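# Move glass beaker from door bench rack to window bench

## Task

Lift the beaker from the drying rack on the shelved bench by the door and set it upright, opening on top, on the worktop of the shelved bench by the window. The beaker must never contact the floor, and since it is glass it breaks (failing the job) if it falls more than a few centimetres or is struck hard. The parked cart, the pedal bin and the stool are movable. When finished, release the beaker and pull the hand away. The robot must not tip over or end up leaning.

## Robot and tools

ROBOT. A Rainbow Robotics RB-Y1: a wheeled base (two drive wheels, two rear casters, 0.66 m long, 0.58 m wide, front edge 0.10 m ahead of the wheel axle), a bending torso whose lower leg folds at ankle, knee and hip, a head with a camera, and two seven-joint arms (left and right) each ending in a parallel gripper with a wrist camera. The base can drive straight and spin in place but cannot move sideways. Loose objects may occasionally get nudged by something in the scene.

FRAMES. Base frame: origin on the floor between the drive wheels, x forward, y to the left, z up. The reported chest, left_hand and right_hand positions are in this frame. A hand point sits between its finger pads; fingers point along the hand's -z axis and close along its x axis. Printed hand positions can be off, more so when the arm is stretched far. The odometry frame is the base frame where the scene began; base_odometry only counts wheel rotation, so wheel slip looks like travel. Heading runs from -3.142 to 3.142, positive to the left.

execute_actions. Argument "actions" is a list holding one action or nothing (empty list: just report state and images). An action may contain:
- "base": exactly one relative move from where the base last measured itself. {"translate_m": d}, metres, -3 to 3, positive forward. {"rotate_rad": d}, radians, -3.2 to 3.2, positive counter-clockwise seen from above. A base move that would need more than 8.667 s at its top speed is rejected.
- "joints": a single object mapping joint names to absolute targets (radians, grippers in metres). Ranges: torso_squat_rad 0 to 1.2 (bigger lowers the level chest); torso_shift_rad -0.3 to 0.6 (positive pushes hips forward); torso_pitch_rad -0.2 to 1.4 (positive leans forward); torso_yaw_rad -1.5 to 1.5 (positive left). Per arm: shoulder_pitch -2.356 to 2.356 (0 down, negative raises forward and inward); left_shoulder_roll_rad 0 to 3.141 and right_shoulder_roll_rad -3.141 to 0 (away from the body lifts the arm sideways); shoulder_yaw -2.094 to 2.094; elbow -2.617 to 0.01 (negative bends); forearm_roll -3.141 to 3.141; wrist_pitch -1.57 to 1.919 (negative tips hand forward); hand_roll -2.705 to 2.705; gripper_m 0 to 0.1 (gap between pads). Yaw and roll signs are the same on both arms. head_pan_rad -0.523 to 0.523 (positive left, relative to chest); head_tilt_rad -0.35 to 1.57 (positive looks down). Joints are done within ±0.02 (grippers ±0.004).
- "speeds": caps for this action only: translate_m 0.05 to 0.4 m/s, rotate_rad 0.1 to 1.509 rad/s; the top value is the default.
- "min_time_s": 0.1 to 8, the shortest duration for each arm and head motion in the action.
Default top speeds: arm joints 1 rad/s (wrist-end joints 1.5), head 1.5, squat and pitch 0.3, shift 0.15, torso yaw 0.6, grippers 0.1 m/s. All motions in an action begin together. Any joint or base left out may keep chasing an earlier target without this being reported. An unknown key or out-of-range number rejects the whole call. Argument "cameras": list of head_camera, left_wrist_camera, right_wrist_camera or all; omitted/null means all, [] means none.

TORSO COMBINATIONS. squat + shift <= 1.52; squat - shift + pitch <= 1.57; shift + 0.5 pitch - 0.4 squat <= 0.7; shift + 0.3 pitch - 0.5 squat <= 0.39. Breaking one leaves torso joints short, marked off_target.

wait: {"seconds": 0 to 10}; the robot keeps its last command and you get the same report as an empty action. zoom_image: {"camera", "region": [x0, y0, x1, y1]} in pixels from the top-left, at most 504 by 504, on a camera's latest full image. finished_scene: {"scene": number}; ends the scene permanently and says whether the job succeeded, so the beaker must be placed and left stable first.

RESULTS. joint_positions, hand and chest poses, base_odometry, a pictures line listing the images' cameras in order, base_status and joint_status for the last accepted action, and on_its_own for things not commanded ("held at" gives a held target, not the actual position). Statuses: done; off_target (resting away from target, maybe still pushing); limit_stop_at_<name> (a built-in limit halted it); contact_stop (torso or arm met firm resistance); time_out (took far longer than expected); stopped_with_arm (torso halted because an arm hit something); limit_stop_at_own_body (guard stopped an arm or torso just short of hitting the robot's own body; move them apart). A contact_stop, time_out or stopped_with_arm in the torso group or in one arm halts every joint of that group, which then keeps its current position. "joint command not followed" plus a "cause:" line means a self- or arm-to-arm collision check held back that arm's targets (the gripper still moves); those joints read not_followed and may be retried later. If one call reports a stop, further motion calls in that same reply are skipped. After a stop, first back the arm off in its own action, then the torso. If both hands hold one object and the torso hits contact_stop instantly with nothing in the way, resend every arm joint at its reported value, then the torso command.

GRASPING. Command a gap at least 0.005 m narrower than the object; the gripper then reads off_target, which is expected. Each arm carries up to 3 kg.

AVOID. The base does not stop on collision and may keep shoving furniture; a bent leg can stick out ahead of the base, and a leg pressing furniture can slide the robot back unseen. Never let the arms or hands bang or squeeze each other (the collision check ignores grippers and palms between arms). Contact torque reaching a joint limit (32.4 N m elbows, 22.5 N m wrist joints, 63 N m shoulders, held weight included) freezes the robot for 10 s. Long loaded holds heat motors: MOTOR HOT warns from 65 °C, and at 80 °C an OVER-TEMPERATURE FAULT brakes that arm; resend targets afterwards. Heavy loads far forward can tip the robot. Move the beaker slowly, keep it upright, lower it gently, and never drop or knock it.

Each tool is called after "Emit:" as name(argument=value, ...) on one line, values as JSON.

## Session

Emit:
execute_actions(actions=[])

Scene clock: 0.00 s.
base_odometry: x=+0.000 y=+0.000 heading=+0.000 (m, m, rad; odometry frame)
base_status: not commanded
joint_positions: torso_squat_rad=+0.350 torso_shift_rad=+0.000 torso_pitch_rad=+0.000 torso_yaw_rad=+0.000 left_shoulder_pitch_rad=-0.030 left_shoulder_roll_rad=+0.037 left_shoulder_yaw_rad=-0.047 left_elbow_rad=-0.261 left_forearm_roll_rad=-0.019 left_wrist_pitch_rad=+0.023 left_hand_roll_rad=+0.048 left_gripper_m=+0.100 right_shoulder_pitch_rad=+0.026 right_shoulder_roll_rad=-0.051 right_shoulder_yaw_rad=-0.017 right_elbow_rad=-0.120 right_forearm_roll_rad=-0.036 right_wrist_pitch_rad=+0.029 right_hand_roll_rad=-0.020 right_gripper_m=+0.100 head_pan_rad=-0.001 head_tilt_rad=+0.400
joint_status: not commanded
chest: x=-0.2281 y=+0.0006 z=+1.2476 quat_wxyz=(+1.000, +0.000, +0.000, +0.000) (m; base frame)
left_hand: x=-0.0851 y=+0.2410 z=+0.5760 quat_wxyz=(+0.991, +0.013, -0.133, -0.016) (m; base frame)
right_hand: x=-0.1956 y=-0.2599 z=+0.5643 quat_wxyz=(+0.998, -0.025, -0.034, -0.040) (m; base frame)
pictures: head_camera, left_wrist_camera, right_wrist_camera
Images, in order (width x height): head_camera 896x504, left_wrist_camera 644x364, right_wrist_camera 644x364.

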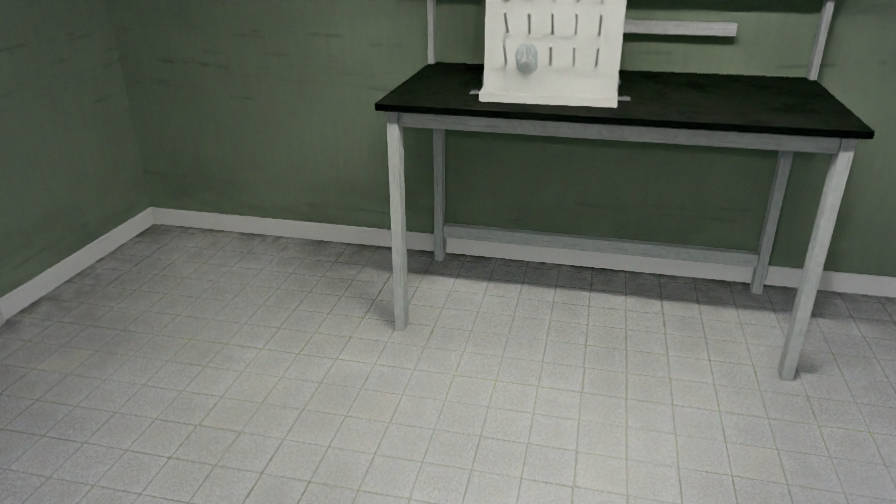

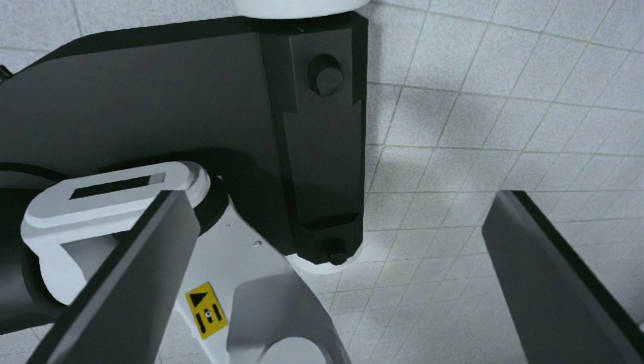

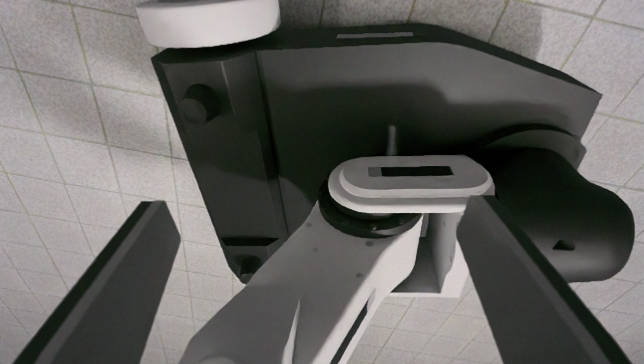

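Emit:
execute_actions(actions=[{"joints":{"head_tilt_rad":0.0,"head_pan_rad":-0.5}}], cameras=["head_camera"])

Emit:
execute_actions(actions=[{"joints":{"head_tilt_rad":0.1,"head_pan_rad":-0.5,"torso_yaw_rad":-1.2}}], cameras=["head_camera"])

Scene clock: 1.87 s.
base_odometry: x=+0.000 y=+0.000 heading=+0.000 (m, m, rad; odometry frame)
base_status: not commanded
joint_positions: torso_squat_rad=+0.350 torso_shift_rad=+0.000 torso_pitch_rad=+0.000 torso_yaw_rad=+0.000 left_shoulder_pitch_rad=-0.030 left_shoulder_roll_rad=+0.037 left_shoulder_yaw_rad=-0.047 left_elbow_rad=-0.261 left_forearm_roll_rad=-0.019 left_wrist_pitch_rad=+0.023 left_hand_roll_rad=+0.048 left_gripper_m=+0.100 right_shoulder_pitch_rad=+0.026 right_shoulder_roll_rad=-0.051 right_shoulder_yaw_rad=-0.017 right_elbow_rad=-0.120 right_forearm_roll_rad=-0.036 right_wrist_pitch_rad=+0.029 right_hand_roll_rad=-0.020 right_gripper_m=+0.100 head_pan_rad=-0.500 head_tilt_rad=+0.000
joint_status: all done
chest: x=-0.2281 y=+0.0006 z=+1.2476 quat_wxyz=(+1.000, +0.000, +0.000, +0.000) (m; base frame)
left_hand: x=-0.0851 y=+0.2410 z=+0.5760 quat_wxyz=(+0.991, +0.013, -0.133, -0.016) (m; base frame)
right_hand: x=-0.1956 y=-0.2599 z=+0.5643 quat_wxyz=(+0.998, -0.025, -0.034, -0.040) (m; base frame)
pictures: head_camera
Images, in order (width x height): head_camera 896x504.

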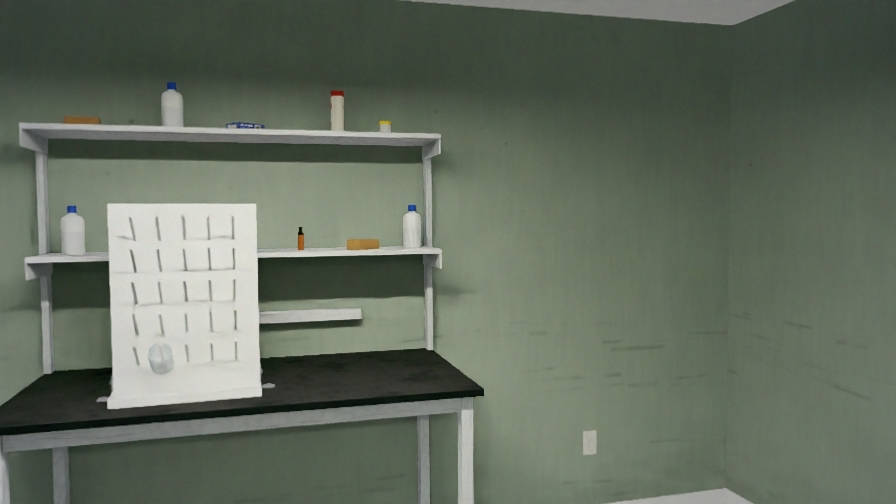

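Scene clock: 4.43 s.
base_odometry: x=+0.000 y=+0.000 heading=+0.000 (m, m, rad; odometry frame)
base_status: not commanded
joint_positions: torso_squat_rad=+0.350 torso_shift_rad=+0.000 torso_pitch_rad=+0.000 torso_yaw_rad=-1.135 left_shoulder_pitch_rad=-0.030 left_shoulder_roll_rad=+0.037 left_shoulder_yaw_rad=-0.047 left_elbow_rad=-0.261 left_forearm_roll_rad=-0.019 left_wrist_pitch_rad=+0.023 left_hand_roll_rad=+0.048 left_gripper_m=+0.100 right_shoulder_pitch_rad=+0.026 right_shoulder_roll_rad=-0.051 right_shoulder_yaw_rad=-0.017 right_elbow_rad=-0.120 right_forearm_roll_rad=-0.036 right_wrist_pitch_rad=+0.029 right_hand_roll_rad=-0.020 right_gripper_m=+0.100 head_pan_rad=-0.500 head_tilt_rad=+0.100
joint_status: torso_yaw_rad limit_stop_at_own_body (moved -1.134 of -1.200); the others done
on_its_own: torso_yaw_rad is held at -1.135, not at your -1.200, since a limit_stop_at_own_body
chest: x=-0.2281 y=+0.0006 z=+1.2476 quat_wxyz=(+0.843, +0.000, +0.000, -0.537) (m; base frame)
left_hand: x=+0.0509 y=-0.0279 z=+0.5763 quat_wxyz=(+0.827, -0.060, -0.120, -0.546) (m; base frame)
right_hand: x=-0.4500 y=-0.1391 z=+0.5642 quat_wxyz=(+0.821, -0.039, -0.015, -0.570) (m; base frame)
pictures: head_camera
Images, in order (width x height): head_camera 896x504.

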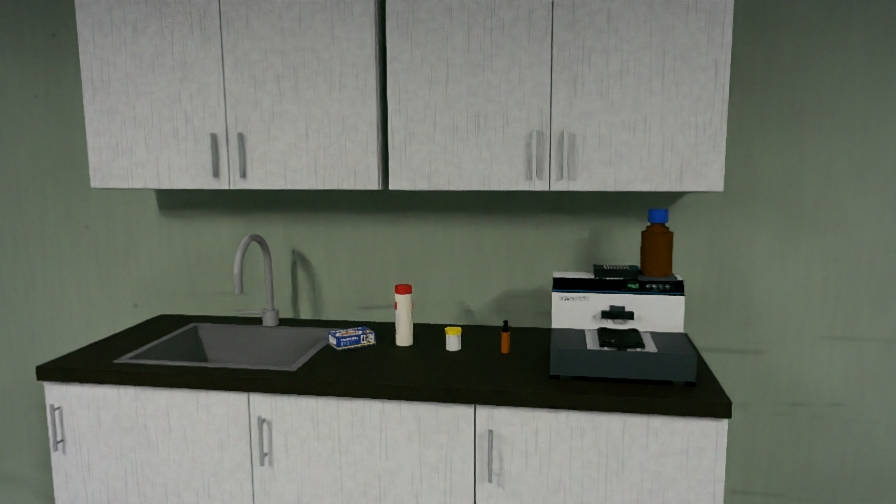

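Emit:
execute_actions(actions=[{"base":{"rotate_rad":-0.22},"joints":{"head_tilt_rad":0.3,"head_pan_rad":0.1,"torso_yaw_rad":0}}], cameras=[])

Emit:
execute_actions(actions=[{"base":{"translate_m":1.4},"joints":{"left_shoulder_pitch_rad":0.3,"left_elbow_rad":-1.9,"left_hand_roll_rad":1.57,"left_shoulder_roll_rad":0.1}}])

Scene clock: 10.43 s.
base_odometry: x=+0.000 y=+0.000 heading=-0.220 (m, m, rad; odometry frame)
base_status: done
joint_positions: torso_squat_rad=+0.350 torso_shift_rad=+0.000 torso_pitch_rad=+0.000 torso_yaw_rad=+0.000 left_shoulder_pitch_rad=-0.030 left_shoulder_roll_rad=+0.037 left_shoulder_yaw_rad=-0.047 left_elbow_rad=-0.261 left_forearm_roll_rad=-0.019 left_wrist_pitch_rad=+0.023 left_hand_roll_rad=+0.048 left_gripper_m=+0.100 right_shoulder_pitch_rad=+0.026 right_shoulder_roll_rad=-0.051 right_shoulder_yaw_rad=-0.017 right_elbow_rad=-0.120 right_forearm_roll_rad=-0.036 right_wrist_pitch_rad=+0.029 right_hand_roll_rad=-0.020 right_gripper_m=+0.100 head_pan_rad=+0.100 head_tilt_rad=+0.300
joint_status: all done
chest: x=-0.2281 y=+0.0006 z=+1.2476 quat_wxyz=(+1.000, +0.000, +0.000, +0.000) (m; base frame)
left_hand: x=-0.0852 y=+0.2410 z=+0.5760 quat_wxyz=(+0.991, +0.013, -0.133, -0.016) (m; base frame)
right_hand: x=-0.1956 y=-0.2599 z=+0.5644 quat_wxyz=(+0.998, -0.025, -0.034, -0.040) (m; base frame)
pictures: none
No camera images: the call's "cameras" was empty. Leave "cameras" out to get every camera's image.

Scene clock: 15.37 s.
base_odometry: x=+1.366 y=-0.306 heading=-0.221 (m, m, rad; odometry frame)
base_status: done
joint_positions: torso_squat_rad=+0.350 torso_shift_rad=+0.000 torso_pitch_rad=+0.000 torso_yaw_rad=+0.000 left_shoulder_pitch_rad=+0.300 left_shoulder_roll_rad=+0.100 left_shoulder_yaw_rad=-0.047 left_elbow_rad=-1.900 left_forearm_roll_rad=-0.019 left_wrist_pitch_rad=+0.023 left_hand_roll_rad=+1.570 left_gripper_m=+0.100 right_shoulder_pitch_rad=+0.026 right_shoulder_roll_rad=-0.051 right_shoulder_yaw_rad=-0.017 right_elbow_rad=-0.120 right_forearm_roll_rad=-0.036 right_wrist_pitch_rad=+0.029 right_hand_roll_rad=-0.020 right_gripper_m=+0.100 head_pan_rad=+0.100 head_tilt_rad=+0.300
joint_status: all done
chest: x=-0.2281 y=+0.0006 z=+1.2476 quat_wxyz=(+1.000, +0.000, +0.000, +0.000) (m; base frame)
left_hand: x=+0.2100 y=+0.2610 z=+1.0391 quat_wxyz=(+0.517, -0.467, -0.539, +0.473) (m; base frame)
right_hand: x=-0.1955 y=-0.2599 z=+0.5643 quat_wxyz=(+0.998, -0.025, -0.034, -0.040) (m; base frame)
pictures: head_camera, left_wrist_camera, right_wrist_camera
Images, in order (width x height): head_camera 896x504, left_wrist_camera 644x364, right_wrist_camera 644x364.

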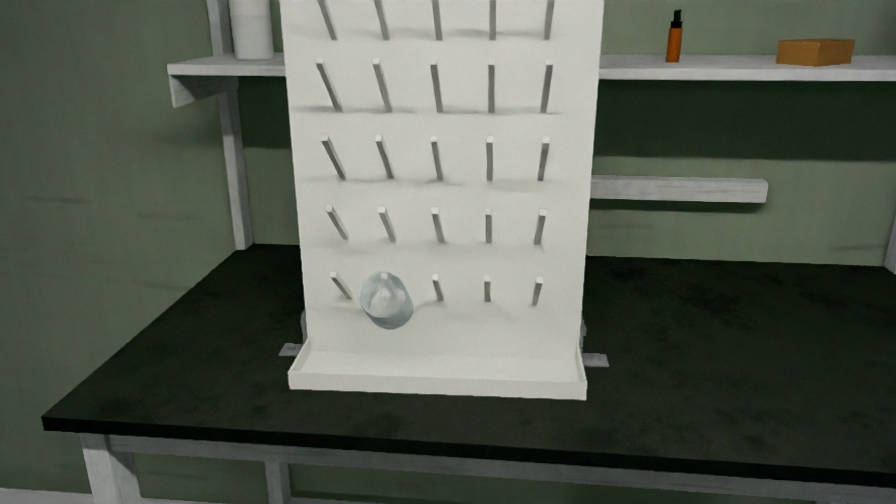

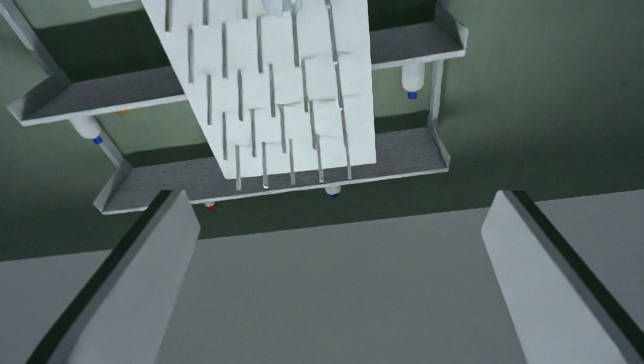

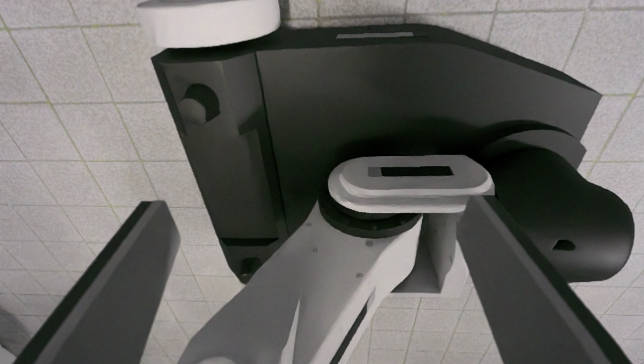

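Emit:
execute_actions(actions=[{"base":{"translate_m":0.28},"joints":{"left_shoulder_pitch_rad":0.0,"left_elbow_rad":-1.6,"left_hand_roll_rad":-1.57,"left_shoulder_roll_rad":0.0,"left_forearm_roll_rad":0,"head_tilt_rad":0.5,"head_pan_rad":0.2}}], cameras=["head_camera","left_wrist_camera"])

Scene clock: 25.87 s.
base_odometry: x=+1.640 y=-0.368 heading=-0.222 (m, m, rad; odometry frame)
base_status: done
joint_positions: torso_squat_rad=+0.350 torso_shift_rad=+0.000 torso_pitch_rad=+0.000 torso_yaw_rad=+0.000 left_shoulder_pitch_rad=+0.000 left_shoulder_roll_rad=+0.000 left_shoulder_yaw_rad=-0.047 left_elbow_rad=-1.600 left_forearm_roll_rad=+0.000 left_wrist_pitch_rad=+0.023 left_hand_roll_rad=-1.570 left_gripper_m=+0.100 right_shoulder_pitch_rad=+0.026 right_shoulder_roll_rad=-0.051 right_shoulder_yaw_rad=-0.017 right_elbow_rad=-0.120 right_forearm_roll_rad=-0.036 right_wrist_pitch_rad=+0.029 right_hand_roll_rad=-0.020 right_gripper_m=+0.100 head_pan_rad=+0.200 head_tilt_rad=+0.500
joint_status: all done
chest: x=-0.2281 y=+0.0006 z=+1.2476 quat_wxyz=(+1.000, +0.000, +0.000, +0.000) (m; base frame)
left_hand: x=+0.2897 y=+0.1963 z=+1.0293 quat_wxyz=(+0.487, +0.489, -0.513, -0.510) (m; base frame)
right_hand: x=-0.1955 y=-0.2599 z=+0.5643 quat_wxyz=(+0.998, -0.025, -0.034, -0.040) (m; base frame)
pictures: head_camera, left_wrist_camera
Images, in order (width x height): head_camera 896x504, left_wrist_camera 644x364.

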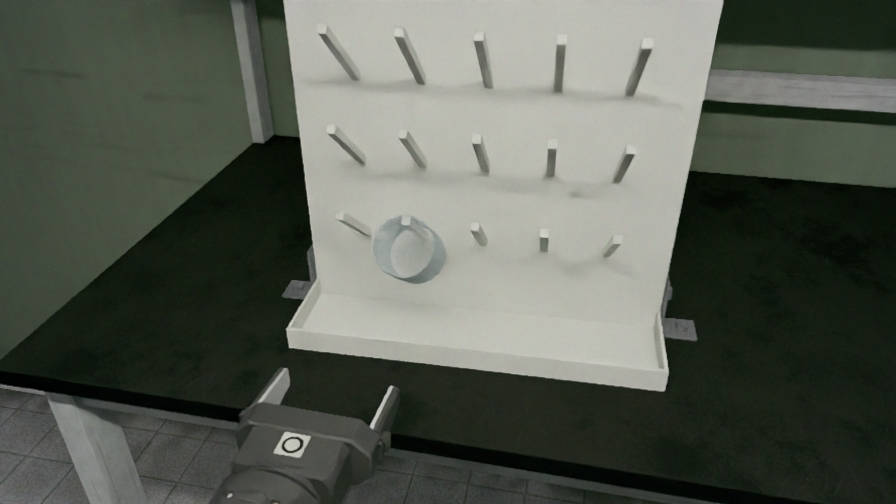

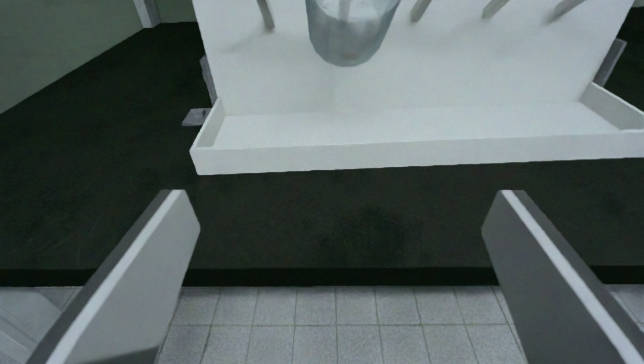

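Emit:
execute_actions(actions=[{"base":{"translate_m":0.06},"joints":{"left_shoulder_pitch_rad":-0.1,"left_elbow_rad":-1.7,"left_wrist_pitch_rad":0.16,"left_hand_roll_rad":-1.53}}], cameras=["head_camera","left_wrist_camera"])

Scene clock: 28.47 s.
base_odometry: x=+1.698 y=-0.381 heading=-0.223 (m, m, rad; odometry frame)
base_status: done
joint_positions: torso_squat_rad=+0.350 torso_shift_rad=+0.000 torso_pitch_rad=+0.000 torso_yaw_rad=+0.000 left_shoulder_pitch_rad=-0.100 left_shoulder_roll_rad=+0.000 left_shoulder_yaw_rad=-0.047 left_elbow_rad=-1.700 left_forearm_roll_rad=+0.000 left_wrist_pitch_rad=+0.160 left_hand_roll_rad=-1.530 left_gripper_m=+0.100 right_shoulder_pitch_rad=+0.026 right_shoulder_roll_rad=-0.051 right_shoulder_yaw_rad=-0.017 right_elbow_rad=-0.120 right_forearm_roll_rad=-0.036 right_wrist_pitch_rad=+0.029 right_hand_roll_rad=-0.020 right_gripper_m=+0.100 head_pan_rad=+0.200 head_tilt_rad=+0.500
joint_status: all done
chest: x=-0.2281 y=+0.0006 z=+1.2476 quat_wxyz=(+1.000, +0.000, +0.000, +0.000) (m; base frame)
left_hand: x=+0.3137 y=+0.1780 z=+1.0965 quat_wxyz=(+0.473, +0.485, -0.545, -0.495) (m; base frame)
right_hand: x=-0.1955 y=-0.2599 z=+0.5643 quat_wxyz=(+0.998, -0.025, -0.034, -0.040) (m; base frame)
pictures: head_camera, left_wrist_camera
Images, in order (width x height): head_camera 896x504, left_wrist_camera 644x364.

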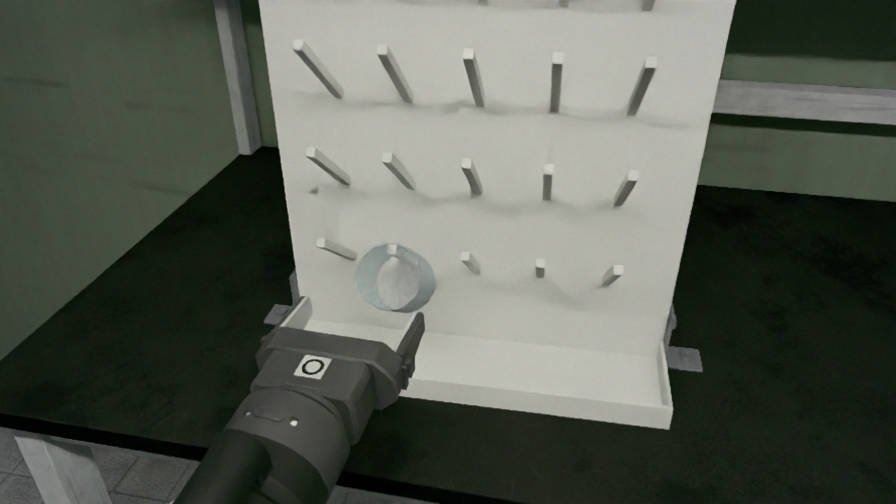

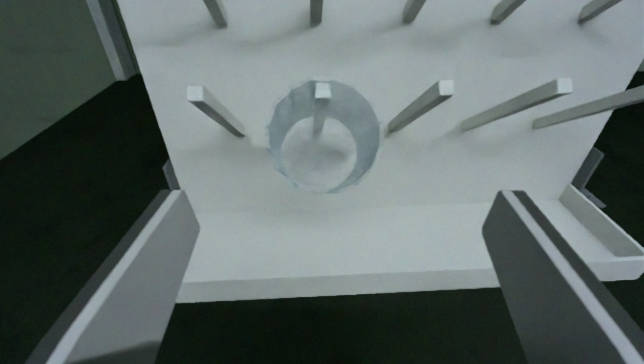

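Emit:
execute_actions(actions=[{"base":{"translate_m":0.04},"joints":{"torso_squat_rad":0.48,"left_shoulder_yaw_rad":-0.025}}], cameras=["head_camera","left_wrist_camera"])

Scene clock: 31.30 s.
base_odometry: x=+1.737 y=-0.390 heading=-0.224 (m, m, rad; odometry frame)
base_status: done
joint_positions: torso_squat_rad=+0.480 torso_shift_rad=+0.000 torso_pitch_rad=+0.000 torso_yaw_rad=+0.000 left_shoulder_pitch_rad=-0.100 left_shoulder_roll_rad=+0.000 left_shoulder_yaw_rad=-0.025 left_elbow_rad=-1.700 left_forearm_roll_rad=+0.000 left_wrist_pitch_rad=+0.160 left_hand_roll_rad=-1.530 left_gripper_m=+0.100 right_shoulder_pitch_rad=+0.026 right_shoulder_roll_rad=-0.051 right_shoulder_yaw_rad=-0.017 right_elbow_rad=-0.120 right_forearm_roll_rad=-0.036 right_wrist_pitch_rad=+0.029 right_hand_roll_rad=-0.020 right_gripper_m=+0.100 head_pan_rad=+0.200 head_tilt_rad=+0.500
joint_status: all done
chest: x=-0.2281 y=+0.0006 z=+1.2108 quat_wxyz=(+1.000, +0.000, +0.000, +0.000) (m; base frame)
left_hand: x=+0.3144 y=+0.1892 z=+1.0599 quat_wxyz=(+0.479, +0.490, -0.540, -0.489) (m; base frame)
right_hand: x=-0.1955 y=-0.2599 z=+0.5276 quat_wxyz=(+0.998, -0.025, -0.034, -0.040) (m; base frame)
pictures: head_camera, left_wrist_camera
Images, in order (width x height): head_camera 896x504, left_wrist_camera 644x364.

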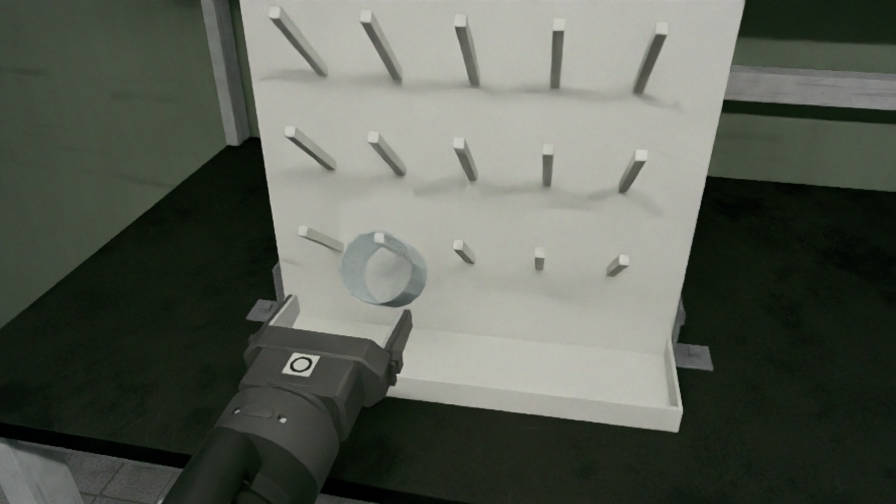

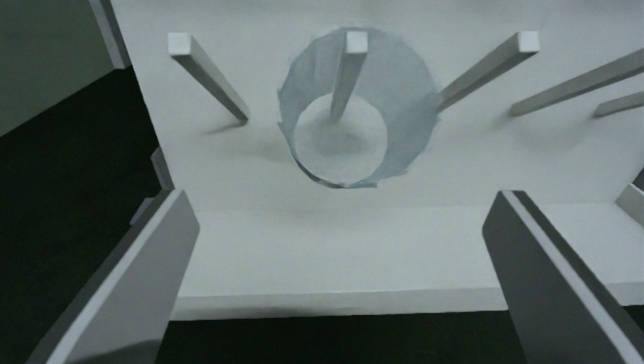

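Emit:
execute_actions(actions=[{"base":{"translate_m":0.05},"speeds":{"translate_m":0.05},"joints":{"left_shoulder_yaw_rad":-0.045}}], cameras=["head_camera","left_wrist_camera"])

Scene clock: 33.93 s.
base_odometry: x=+1.786 y=-0.401 heading=-0.225 (m, m, rad; odometry frame)
base_status: done
joint_positions: torso_squat_rad=+0.480 torso_shift_rad=+0.000 torso_pitch_rad=+0.000 torso_yaw_rad=+0.000 left_shoulder_pitch_rad=-0.100 left_shoulder_roll_rad=+0.000 left_shoulder_yaw_rad=-0.045 left_elbow_rad=-1.700 left_forearm_roll_rad=+0.000 left_wrist_pitch_rad=+0.160 left_hand_roll_rad=-1.530 left_gripper_m=+0.100 right_shoulder_pitch_rad=+0.026 right_shoulder_roll_rad=-0.051 right_shoulder_yaw_rad=-0.017 right_elbow_rad=-0.120 right_forearm_roll_rad=-0.036 right_wrist_pitch_rad=+0.029 right_hand_roll_rad=-0.020 right_gripper_m=+0.100 head_pan_rad=+0.200 head_tilt_rad=+0.500
joint_status: all done
chest: x=-0.2281 y=+0.0006 z=+1.2108 quat_wxyz=(+1.000, +0.000, +0.000, +0.000) (m; base frame)
left_hand: x=+0.3137 y=+0.1790 z=+1.0598 quat_wxyz=(+0.473, +0.485, -0.544, -0.494) (m; base frame)
right_hand: x=-0.1955 y=-0.2599 z=+0.5276 quat_wxyz=(+0.998, -0.025, -0.034, -0.040) (m; base frame)
pictures: head_camera, left_wrist_camera
Images, in order (width x height): head_camera 896x504, left_wrist_camera 644x364.

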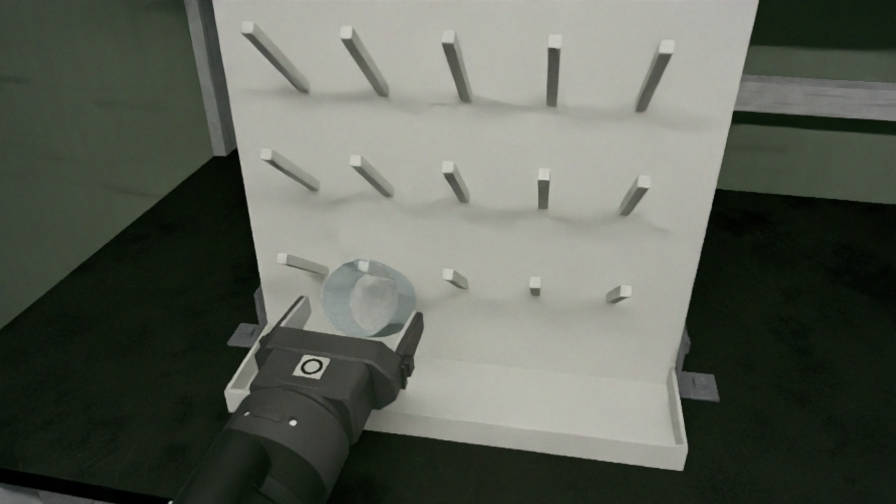

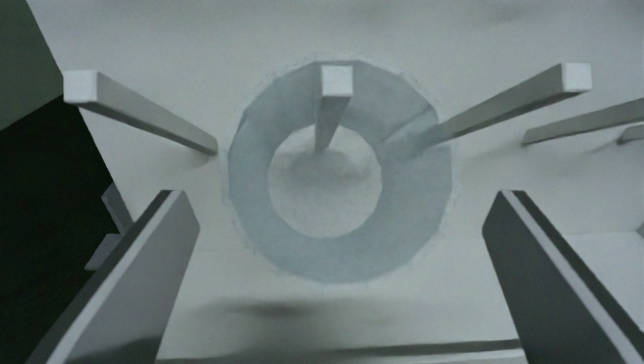

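Emit:
execute_actions(actions=[{"base":{"translate_m":0.04},"speeds":{"translate_m":0.05}}], cameras=["head_camera","left_wrist_camera"])

Scene clock: 36.20 s.
base_odometry: x=+1.825 y=-0.410 heading=-0.225 (m, m, rad; odometry frame)
base_status: done
joint_positions: torso_squat_rad=+0.480 torso_shift_rad=+0.000 torso_pitch_rad=+0.000 torso_yaw_rad=+0.000 left_shoulder_pitch_rad=-0.100 left_shoulder_roll_rad=+0.000 left_shoulder_yaw_rad=-0.045 left_elbow_rad=-1.700 left_forearm_roll_rad=+0.000 left_wrist_pitch_rad=+0.160 left_hand_roll_rad=-1.530 left_gripper_m=+0.100 right_shoulder_pitch_rad=+0.026 right_shoulder_roll_rad=-0.051 right_shoulder_yaw_rad=-0.017 right_elbow_rad=-0.120 right_forearm_roll_rad=-0.036 right_wrist_pitch_rad=+0.029 right_hand_roll_rad=-0.020 right_gripper_m=+0.100 head_pan_rad=+0.200 head_tilt_rad=+0.500
joint_status: not commanded
chest: x=-0.2281 y=+0.0006 z=+1.2108 quat_wxyz=(+1.000, +0.000, +0.000, +0.000) (m; base frame)
left_hand: x=+0.3137 y=+0.1790 z=+1.0597 quat_wxyz=(+0.473, +0.485, -0.544, -0.494) (m; base frame)
right_hand: x=-0.1955 y=-0.2599 z=+0.5276 quat_wxyz=(+0.998, -0.025, -0.034, -0.040) (m; base frame)
pictures: head_camera, left_wrist_camera
Images, in order (width x height): head_camera 896x504, left_wrist_camera 644x364.

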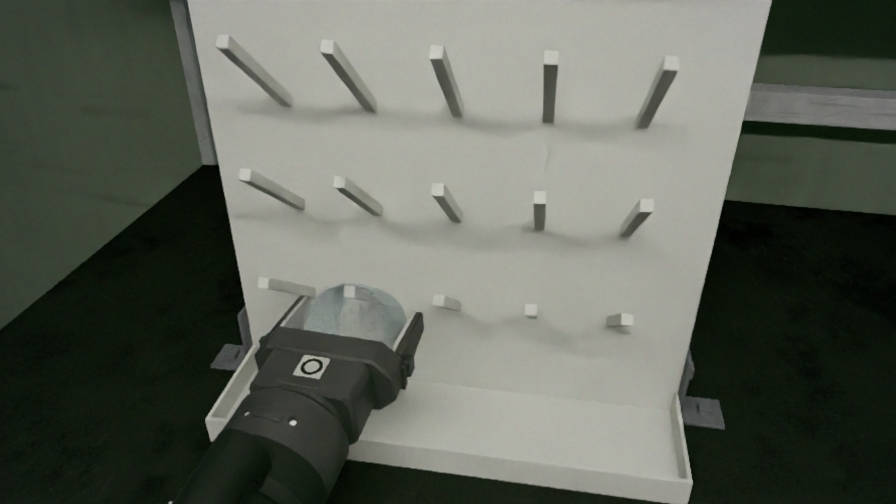

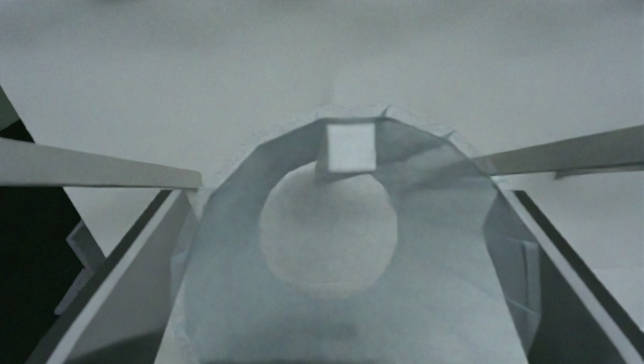

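Emit:
execute_actions(actions=[{"joints":{"left_gripper_m":0.058}}], cameras=["left_wrist_camera"])

Emit:
execute_actions(actions=[{"base":{"translate_m":-0.03},"speeds":{"translate_m":0.05},"joints":{"torso_squat_rad":0.3}}], cameras=["head_camera","left_wrist_camera"])

Scene clock: 38.23 s.
base_odometry: x=+1.825 y=-0.410 heading=-0.225 (m, m, rad; odometry frame)
base_status: not commanded
joint_positions: torso_squat_rad=+0.480 torso_shift_rad=+0.000 torso_pitch_rad=+0.000 torso_yaw_rad=+0.000 left_shoulder_pitch_rad=-0.100 left_shoulder_roll_rad=+0.000 left_shoulder_yaw_rad=-0.045 left_elbow_rad=-1.700 left_forearm_roll_rad=+0.000 left_wrist_pitch_rad=+0.160 left_hand_roll_rad=-1.530 left_gripper_m=+0.072 right_shoulder_pitch_rad=+0.026 right_shoulder_roll_rad=-0.051 right_shoulder_yaw_rad=-0.017 right_elbow_rad=-0.120 right_forearm_roll_rad=-0.036 right_wrist_pitch_rad=+0.029 right_hand_roll_rad=-0.020 right_gripper_m=+0.100 head_pan_rad=+0.200 head_tilt_rad=+0.500
joint_status: left_gripper_m off_target (ended at +0.072, target +0.058)
chest: x=-0.2281 y=+0.0006 z=+1.2108 quat_wxyz=(+1.000, +0.000, +0.000, +0.000) (m; base frame)
left_hand: x=+0.3137 y=+0.1790 z=+1.0597 quat_wxyz=(+0.473, +0.485, -0.544, -0.494) (m; base frame)
right_hand: x=-0.1955 y=-0.2599 z=+0.5276 quat_wxyz=(+0.998, -0.025, -0.034, -0.040) (m; base frame)
pictures: left_wrist_camera
Images, in order (width x height): left_wrist_camera 644x364.

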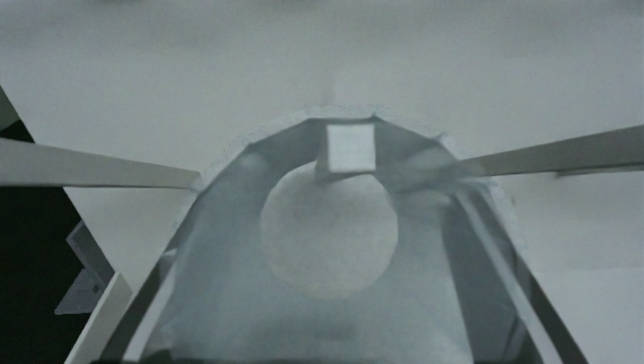

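Scene clock: 39.60 s.
base_odometry: x=+1.796 y=-0.403 heading=-0.225 (m, m, rad; odometry frame)
base_status: done
joint_positions: torso_squat_rad=+0.300 torso_shift_rad=+0.000 torso_pitch_rad=+0.000 torso_yaw_rad=+0.000 left_shoulder_pitch_rad=-0.100 left_shoulder_roll_rad=+0.000 left_shoulder_yaw_rad=-0.045 left_elbow_rad=-1.700 left_forearm_roll_rad=+0.000 left_wrist_pitch_rad=+0.160 left_hand_roll_rad=-1.530 left_gripper_m=+0.071 right_shoulder_pitch_rad=+0.026 right_shoulder_roll_rad=-0.051 right_shoulder_yaw_rad=-0.017 right_elbow_rad=-0.120 right_forearm_roll_rad=-0.036 right_wrist_pitch_rad=+0.029 right_hand_roll_rad=-0.020 right_gripper_m=+0.100 head_pan_rad=+0.200 head_tilt_rad=+0.500
joint_status: all done
chest: x=-0.2280 y=+0.0006 z=+1.2587 quat_wxyz=(+1.000, +0.000, +0.000, +0.000) (m; base frame)
left_hand: x=+0.3137 y=+0.1790 z=+1.1075 quat_wxyz=(+0.473, +0.485, -0.544, -0.494) (m; base frame)
right_hand: x=-0.1955 y=-0.2599 z=+0.5754 quat_wxyz=(+0.998, -0.025, -0.034, -0.040) (m; base frame)
pictures: head_camera, left_wrist_camera
Images, in order (width x height): head_camera 896x504, left_wrist_camera 644x364.

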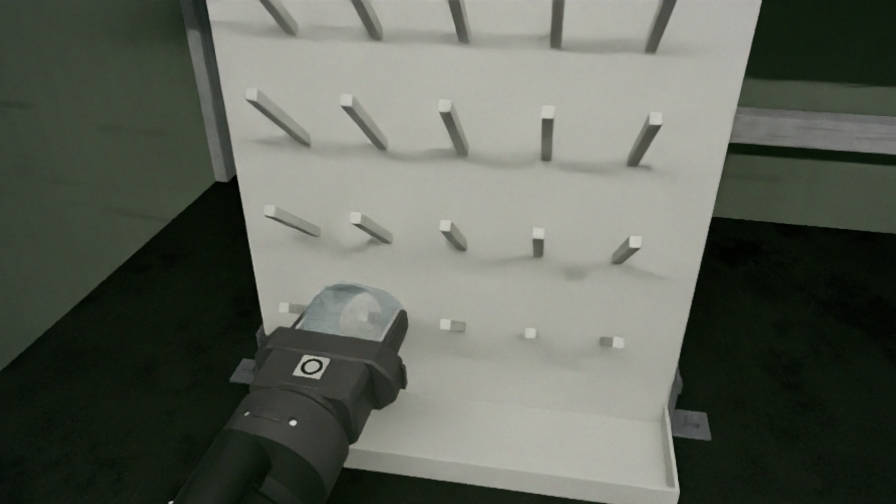

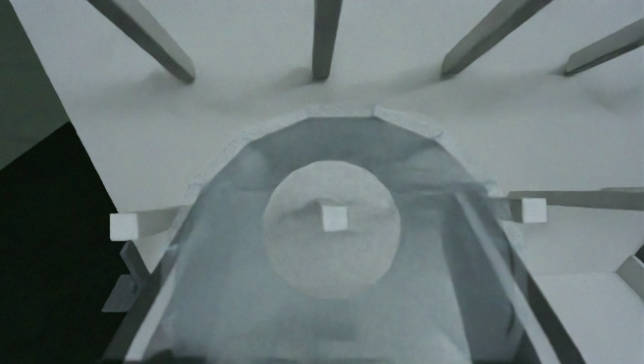

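Emit:
execute_actions(actions=[{"base":{"translate_m":-0.05},"speeds":{"translate_m":0.05},"joints":{"torso_squat_rad":0.05}}], cameras=["left_wrist_camera"])

Emit:
execute_actions(actions=[{"base":{"translate_m":-0.5},"joints":{"head_tilt_rad":0.2,"head_pan_rad":0.0}}], cameras=["left_wrist_camera"])

Emit:
execute_actions(actions=[{"base":{"rotate_rad":-3.0}}], cameras=["head_camera","left_wrist_camera"])

Scene clock: 42.30 s.
base_odometry: x=+1.747 y=-0.392 heading=-0.224 (m, m, rad; odometry frame)
base_status: done
joint_positions: torso_squat_rad=+0.050 torso_shift_rad=+0.000 torso_pitch_rad=+0.000 torso_yaw_rad=+0.000 left_shoulder_pitch_rad=-0.100 left_shoulder_roll_rad=+0.000 left_shoulder_yaw_rad=-0.045 left_elbow_rad=-1.700 left_forearm_roll_rad=+0.000 left_wrist_pitch_rad=+0.160 left_hand_roll_rad=-1.530 left_gripper_m=+0.071 right_shoulder_pitch_rad=+0.026 right_shoulder_roll_rad=-0.051 right_shoulder_yaw_rad=-0.017 right_elbow_rad=-0.120 right_forearm_roll_rad=-0.036 right_wrist_pitch_rad=+0.029 right_hand_roll_rad=-0.020 right_gripper_m=+0.100 head_pan_rad=+0.200 head_tilt_rad=+0.500
joint_status: all done
chest: x=-0.2281 y=+0.0006 z=+1.2891 quat_wxyz=(+1.000, +0.000, +0.000, +0.000) (m; base frame)
left_hand: x=+0.3137 y=+0.1790 z=+1.1379 quat_wxyz=(+0.473, +0.485, -0.544, -0.494) (m; base frame)
right_hand: x=-0.1955 y=-0.2599 z=+0.6058 quat_wxyz=(+0.998, -0.025, -0.034, -0.040) (m; base frame)
pictures: left_wrist_camera
Images, in order (width x height): left_wrist_camera 644x364.

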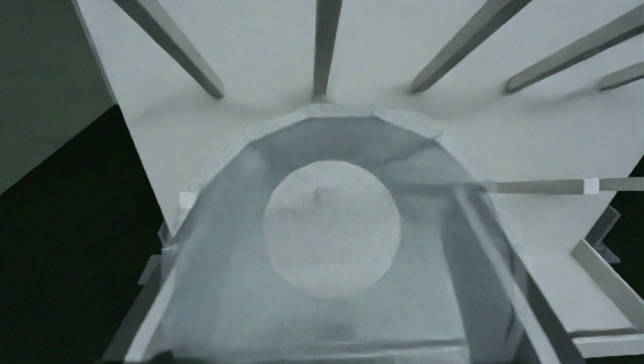

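Scene clock: 45.13 s.
base_odometry: x=+1.259 y=-0.281 heading=-0.225 (m, m, rad; odometry frame)
base_status: done
joint_positions: torso_squat_rad=+0.050 torso_shift_rad=+0.000 torso_pitch_rad=+0.000 torso_yaw_rad=+0.000 left_shoulder_pitch_rad=-0.100 left_shoulder_roll_rad=+0.000 left_shoulder_yaw_rad=-0.045 left_elbow_rad=-1.700 left_forearm_roll_rad=+0.000 left_wrist_pitch_rad=+0.160 left_hand_roll_rad=-1.530 left_gripper_m=+0.071 right_shoulder_pitch_rad=+0.026 right_shoulder_roll_rad=-0.051 right_shoulder_yaw_rad=-0.017 right_elbow_rad=-0.120 right_forearm_roll_rad=-0.036 right_wrist_pitch_rad=+0.029 right_hand_roll_rad=-0.020 right_gripper_m=+0.100 head_pan_rad=+0.000 head_tilt_rad=+0.200
joint_status: all done
chest: x=-0.2281 y=+0.0006 z=+1.2891 quat_wxyz=(+1.000, +0.000, +0.000, +0.000) (m; base frame)
left_hand: x=+0.3136 y=+0.1791 z=+1.1378 quat_wxyz=(+0.473, +0.485, -0.544, -0.494) (m; base frame)
right_hand: x=-0.1955 y=-0.2599 z=+0.6058 quat_wxyz=(+0.998, -0.025, -0.034, -0.040) (m; base frame)
pictures: left_wrist_camera
Images, in order (width x height): left_wrist_camera 644x364.

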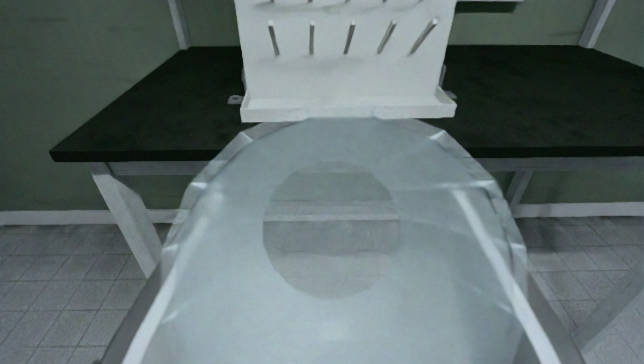

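Scene clock: 50.50 s.
base_odometry: x=+1.259 y=-0.281 heading=+3.058 (m, m, rad; odometry frame)
base_status: done
joint_positions: torso_squat_rad=+0.050 torso_shift_rad=+0.000 torso_pitch_rad=+0.000 torso_yaw_rad=+0.000 left_shoulder_pitch_rad=-0.100 left_shoulder_roll_rad=+0.000 left_shoulder_yaw_rad=-0.045 left_elbow_rad=-1.700 left_forearm_roll_rad=+0.000 left_wrist_pitch_rad=+0.160 left_hand_roll_rad=-1.530 left_gripper_m=+0.071 right_shoulder_pitch_rad=+0.026 right_shoulder_roll_rad=-0.051 right_shoulder_yaw_rad=-0.017 right_elbow_rad=-0.120 right_forearm_roll_rad=-0.036 right_wrist_pitch_rad=+0.029 right_hand_roll_rad=-0.020 right_gripper_m=+0.100 head_pan_rad=+0.000 head_tilt_rad=+0.200
joint_status: not commanded
chest: x=-0.2282 y=+0.0006 z=+1.2891 quat_wxyz=(+1.000, +0.000, +0.000, +0.000) (m; base frame)
left_hand: x=+0.3136 y=+0.1791 z=+1.1379 quat_wxyz=(+0.473, +0.485, -0.544, -0.494) (m; base frame)
right_hand: x=-0.1955 y=-0.2599 z=+0.6058 quat_wxyz=(+0.998, -0.025, -0.034, -0.040) (m; base frame)
pictures: head_camera, left_wrist_camera
Images, in order (width x height): head_camera 896x504, left_wrist_camera 644x364.

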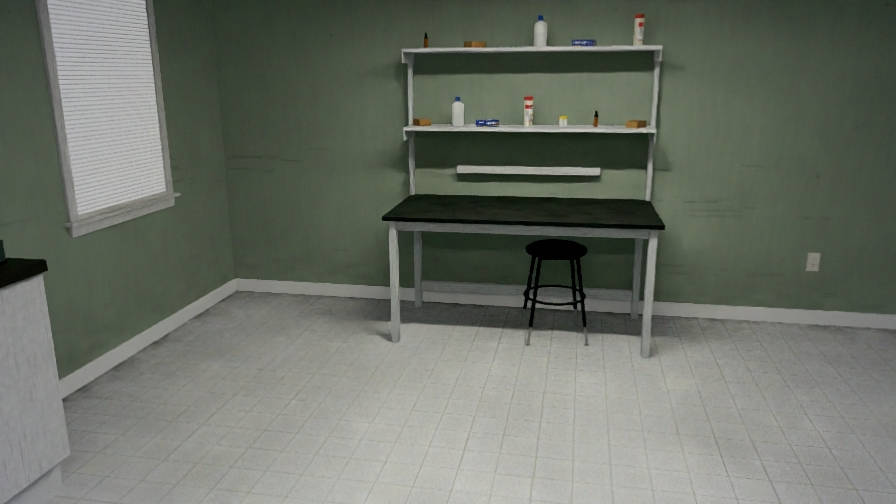

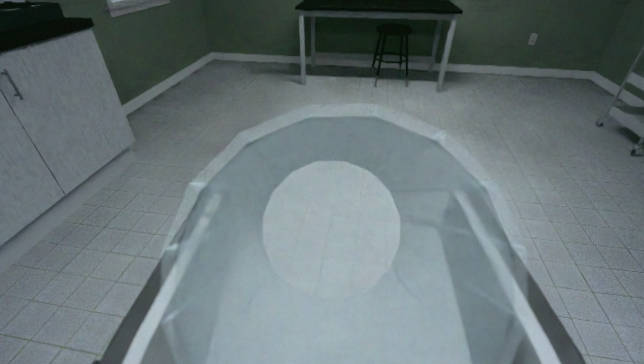

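Emit:
execute_actions(actions=[{"base":{"rotate_rad":-0.04}}], cameras=[])

Emit:
execute_actions(actions=[{"base":{"translate_m":2.9},"joints":{"left_wrist_pitch_rad":1.1,"left_shoulder_pitch_rad":-0.4,"left_elbow_rad":-1.42,"left_shoulder_yaw_rad":0.05,"head_tilt_rad":0.7,"head_pan_rad":0.2},"min_time_s":3}], cameras=["head_camera","left_wrist_camera"])

Scene clock: 53.13 s.
base_odometry: x=+1.260 y=-0.281 heading=+3.019 (m, m, rad; odometry frame)
base_status: done
joint_positions: torso_squat_rad=+0.050 torso_shift_rad=+0.000 torso_pitch_rad=+0.000 torso_yaw_rad=+0.000 left_shoulder_pitch_rad=-0.100 left_shoulder_roll_rad=+0.000 left_shoulder_yaw_rad=-0.045 left_elbow_rad=-1.700 left_forearm_roll_rad=+0.000 left_wrist_pitch_rad=+0.160 left_hand_roll_rad=-1.530 left_gripper_m=+0.071 right_shoulder_pitch_rad=+0.026 right_shoulder_roll_rad=-0.051 right_shoulder_yaw_rad=-0.017 right_elbow_rad=-0.120 right_forearm_roll_rad=-0.036 right_wrist_pitch_rad=+0.029 right_hand_roll_rad=-0.020 right_gripper_m=+0.100 head_pan_rad=+0.000 head_tilt_rad=+0.200
joint_status: not commanded
chest: x=-0.2281 y=+0.0007 z=+1.2891 quat_wxyz=(+1.000, +0.000, +0.000, +0.000) (m; base frame)
left_hand: x=+0.3136 y=+0.1791 z=+1.1379 quat_wxyz=(+0.473, +0.485, -0.544, -0.494) (m; base frame)
right_hand: x=-0.1955 y=-0.2599 z=+0.6058 quat_wxyz=(+0.998, -0.025, -0.034, -0.040) (m; base frame)
pictures: none
No camera images: the call's "cameras" was empty. Leave "cameras" out to get every camera's image.

Scene clock: 61.93 s.
base_odometry: x=-1.618 y=+0.077 heading=+3.018 (m, m, rad; odometry frame)
base_status: done
joint_positions: torso_squat_rad=+0.050 torso_shift_rad=+0.000 torso_pitch_rad=+0.000 torso_yaw_rad=+0.000 left_shoulder_pitch_rad=-0.400 left_shoulder_roll_rad=+0.000 left_shoulder_yaw_rad=+0.050 left_elbow_rad=-1.420 left_forearm_roll_rad=+0.000 left_wrist_pitch_rad=+1.100 left_hand_roll_rad=-1.530 left_gripper_m=+0.071 right_shoulder_pitch_rad=+0.026 right_shoulder_roll_rad=-0.051 right_shoulder_yaw_rad=-0.017 right_elbow_rad=-0.120 right_forearm_roll_rad=-0.036 right_wrist_pitch_rad=+0.029 right_hand_roll_rad=-0.020 right_gripper_m=+0.100 head_pan_rad=+0.200 head_tilt_rad=+0.700
joint_status: all done
chest: x=-0.2280 y=+0.0007 z=+1.2891 quat_wxyz=(+1.000, +0.000, +0.000, +0.000) (m; base frame)
left_hand: x=+0.3044 y=+0.1766 z=+0.9732 quat_wxyz=(+0.648, +0.227, -0.254, -0.681) (m; base frame)
right_hand: x=-0.1955 y=-0.2599 z=+0.6058 quat_wxyz=(+0.998, -0.025, -0.034, -0.040) (m; base frame)
pictures: head_camera, left_wrist_camera
Images, in order (width x height): head_camera 896x504, left_wrist_camera 644x364.

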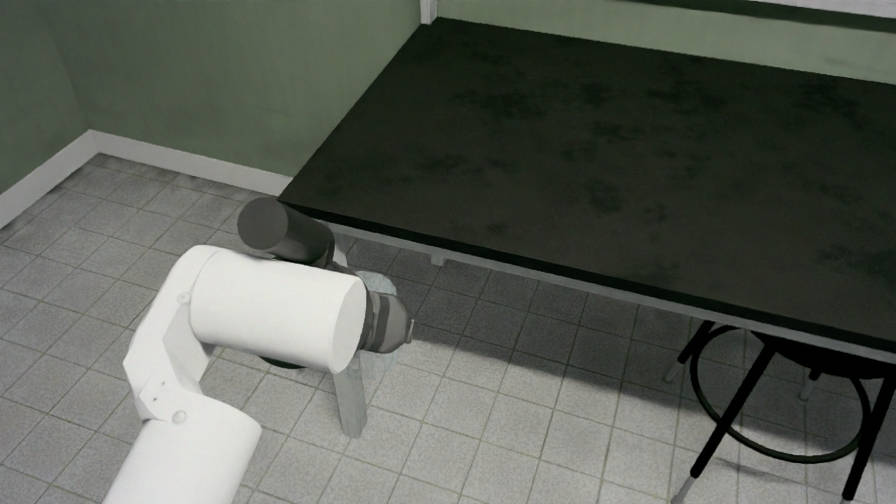

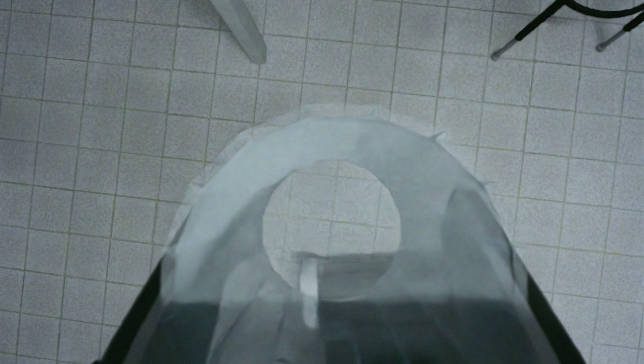

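Emit:
execute_actions(actions=[{"base":{"translate_m":0.45},"joints":{"torso_squat_rad":0.4}}], cameras=["head_camera","left_wrist_camera"])

Scene clock: 65.23 s.
base_odometry: x=-2.065 y=+0.133 heading=+3.017 (m, m, rad; odometry frame)
base_status: done
joint_positions: torso_squat_rad=+0.400 torso_shift_rad=+0.000 torso_pitch_rad=+0.000 torso_yaw_rad=+0.000 left_shoulder_pitch_rad=-0.400 left_shoulder_roll_rad=+0.000 left_shoulder_yaw_rad=+0.050 left_elbow_rad=-1.420 left_forearm_roll_rad=+0.000 left_wrist_pitch_rad=+1.100 left_hand_roll_rad=-1.530 left_gripper_m=+0.071 right_shoulder_pitch_rad=+0.026 right_shoulder_roll_rad=-0.051 right_shoulder_yaw_rad=-0.017 right_elbow_rad=-0.120 right_forearm_roll_rad=-0.036 right_wrist_pitch_rad=+0.029 right_hand_roll_rad=-0.020 right_gripper_m=+0.100 head_pan_rad=+0.200 head_tilt_rad=+0.700
joint_status: all done
chest: x=-0.2280 y=+0.0006 z=+1.2347 quat_wxyz=(+1.000, +0.000, +0.000, +0.000) (m; base frame)
left_hand: x=+0.3044 y=+0.1766 z=+0.9189 quat_wxyz=(+0.648, +0.227, -0.254, -0.681) (m; base frame)
right_hand: x=-0.1955 y=-0.2599 z=+0.5515 quat_wxyz=(+0.998, -0.025, -0.034, -0.040) (m; base frame)
pictures: head_camera, left_wrist_camera
Images, in order (width x height): head_camera 896x504, left_wrist_camera 644x364.

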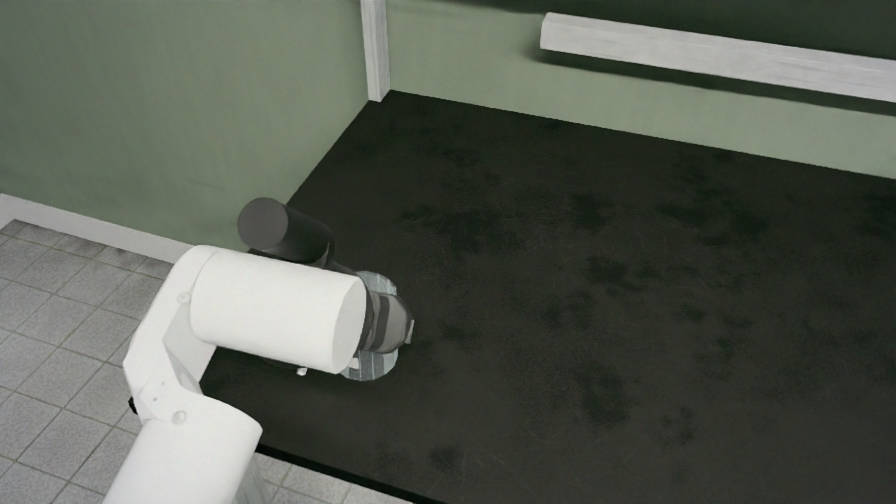

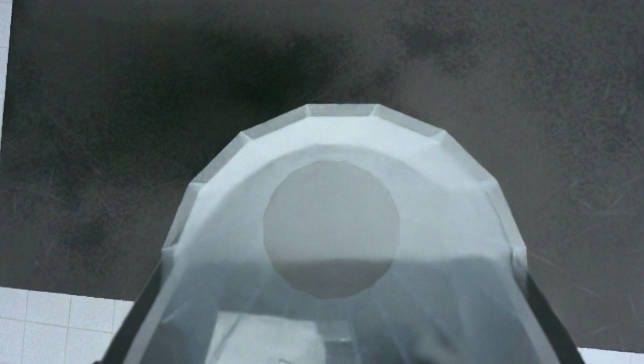

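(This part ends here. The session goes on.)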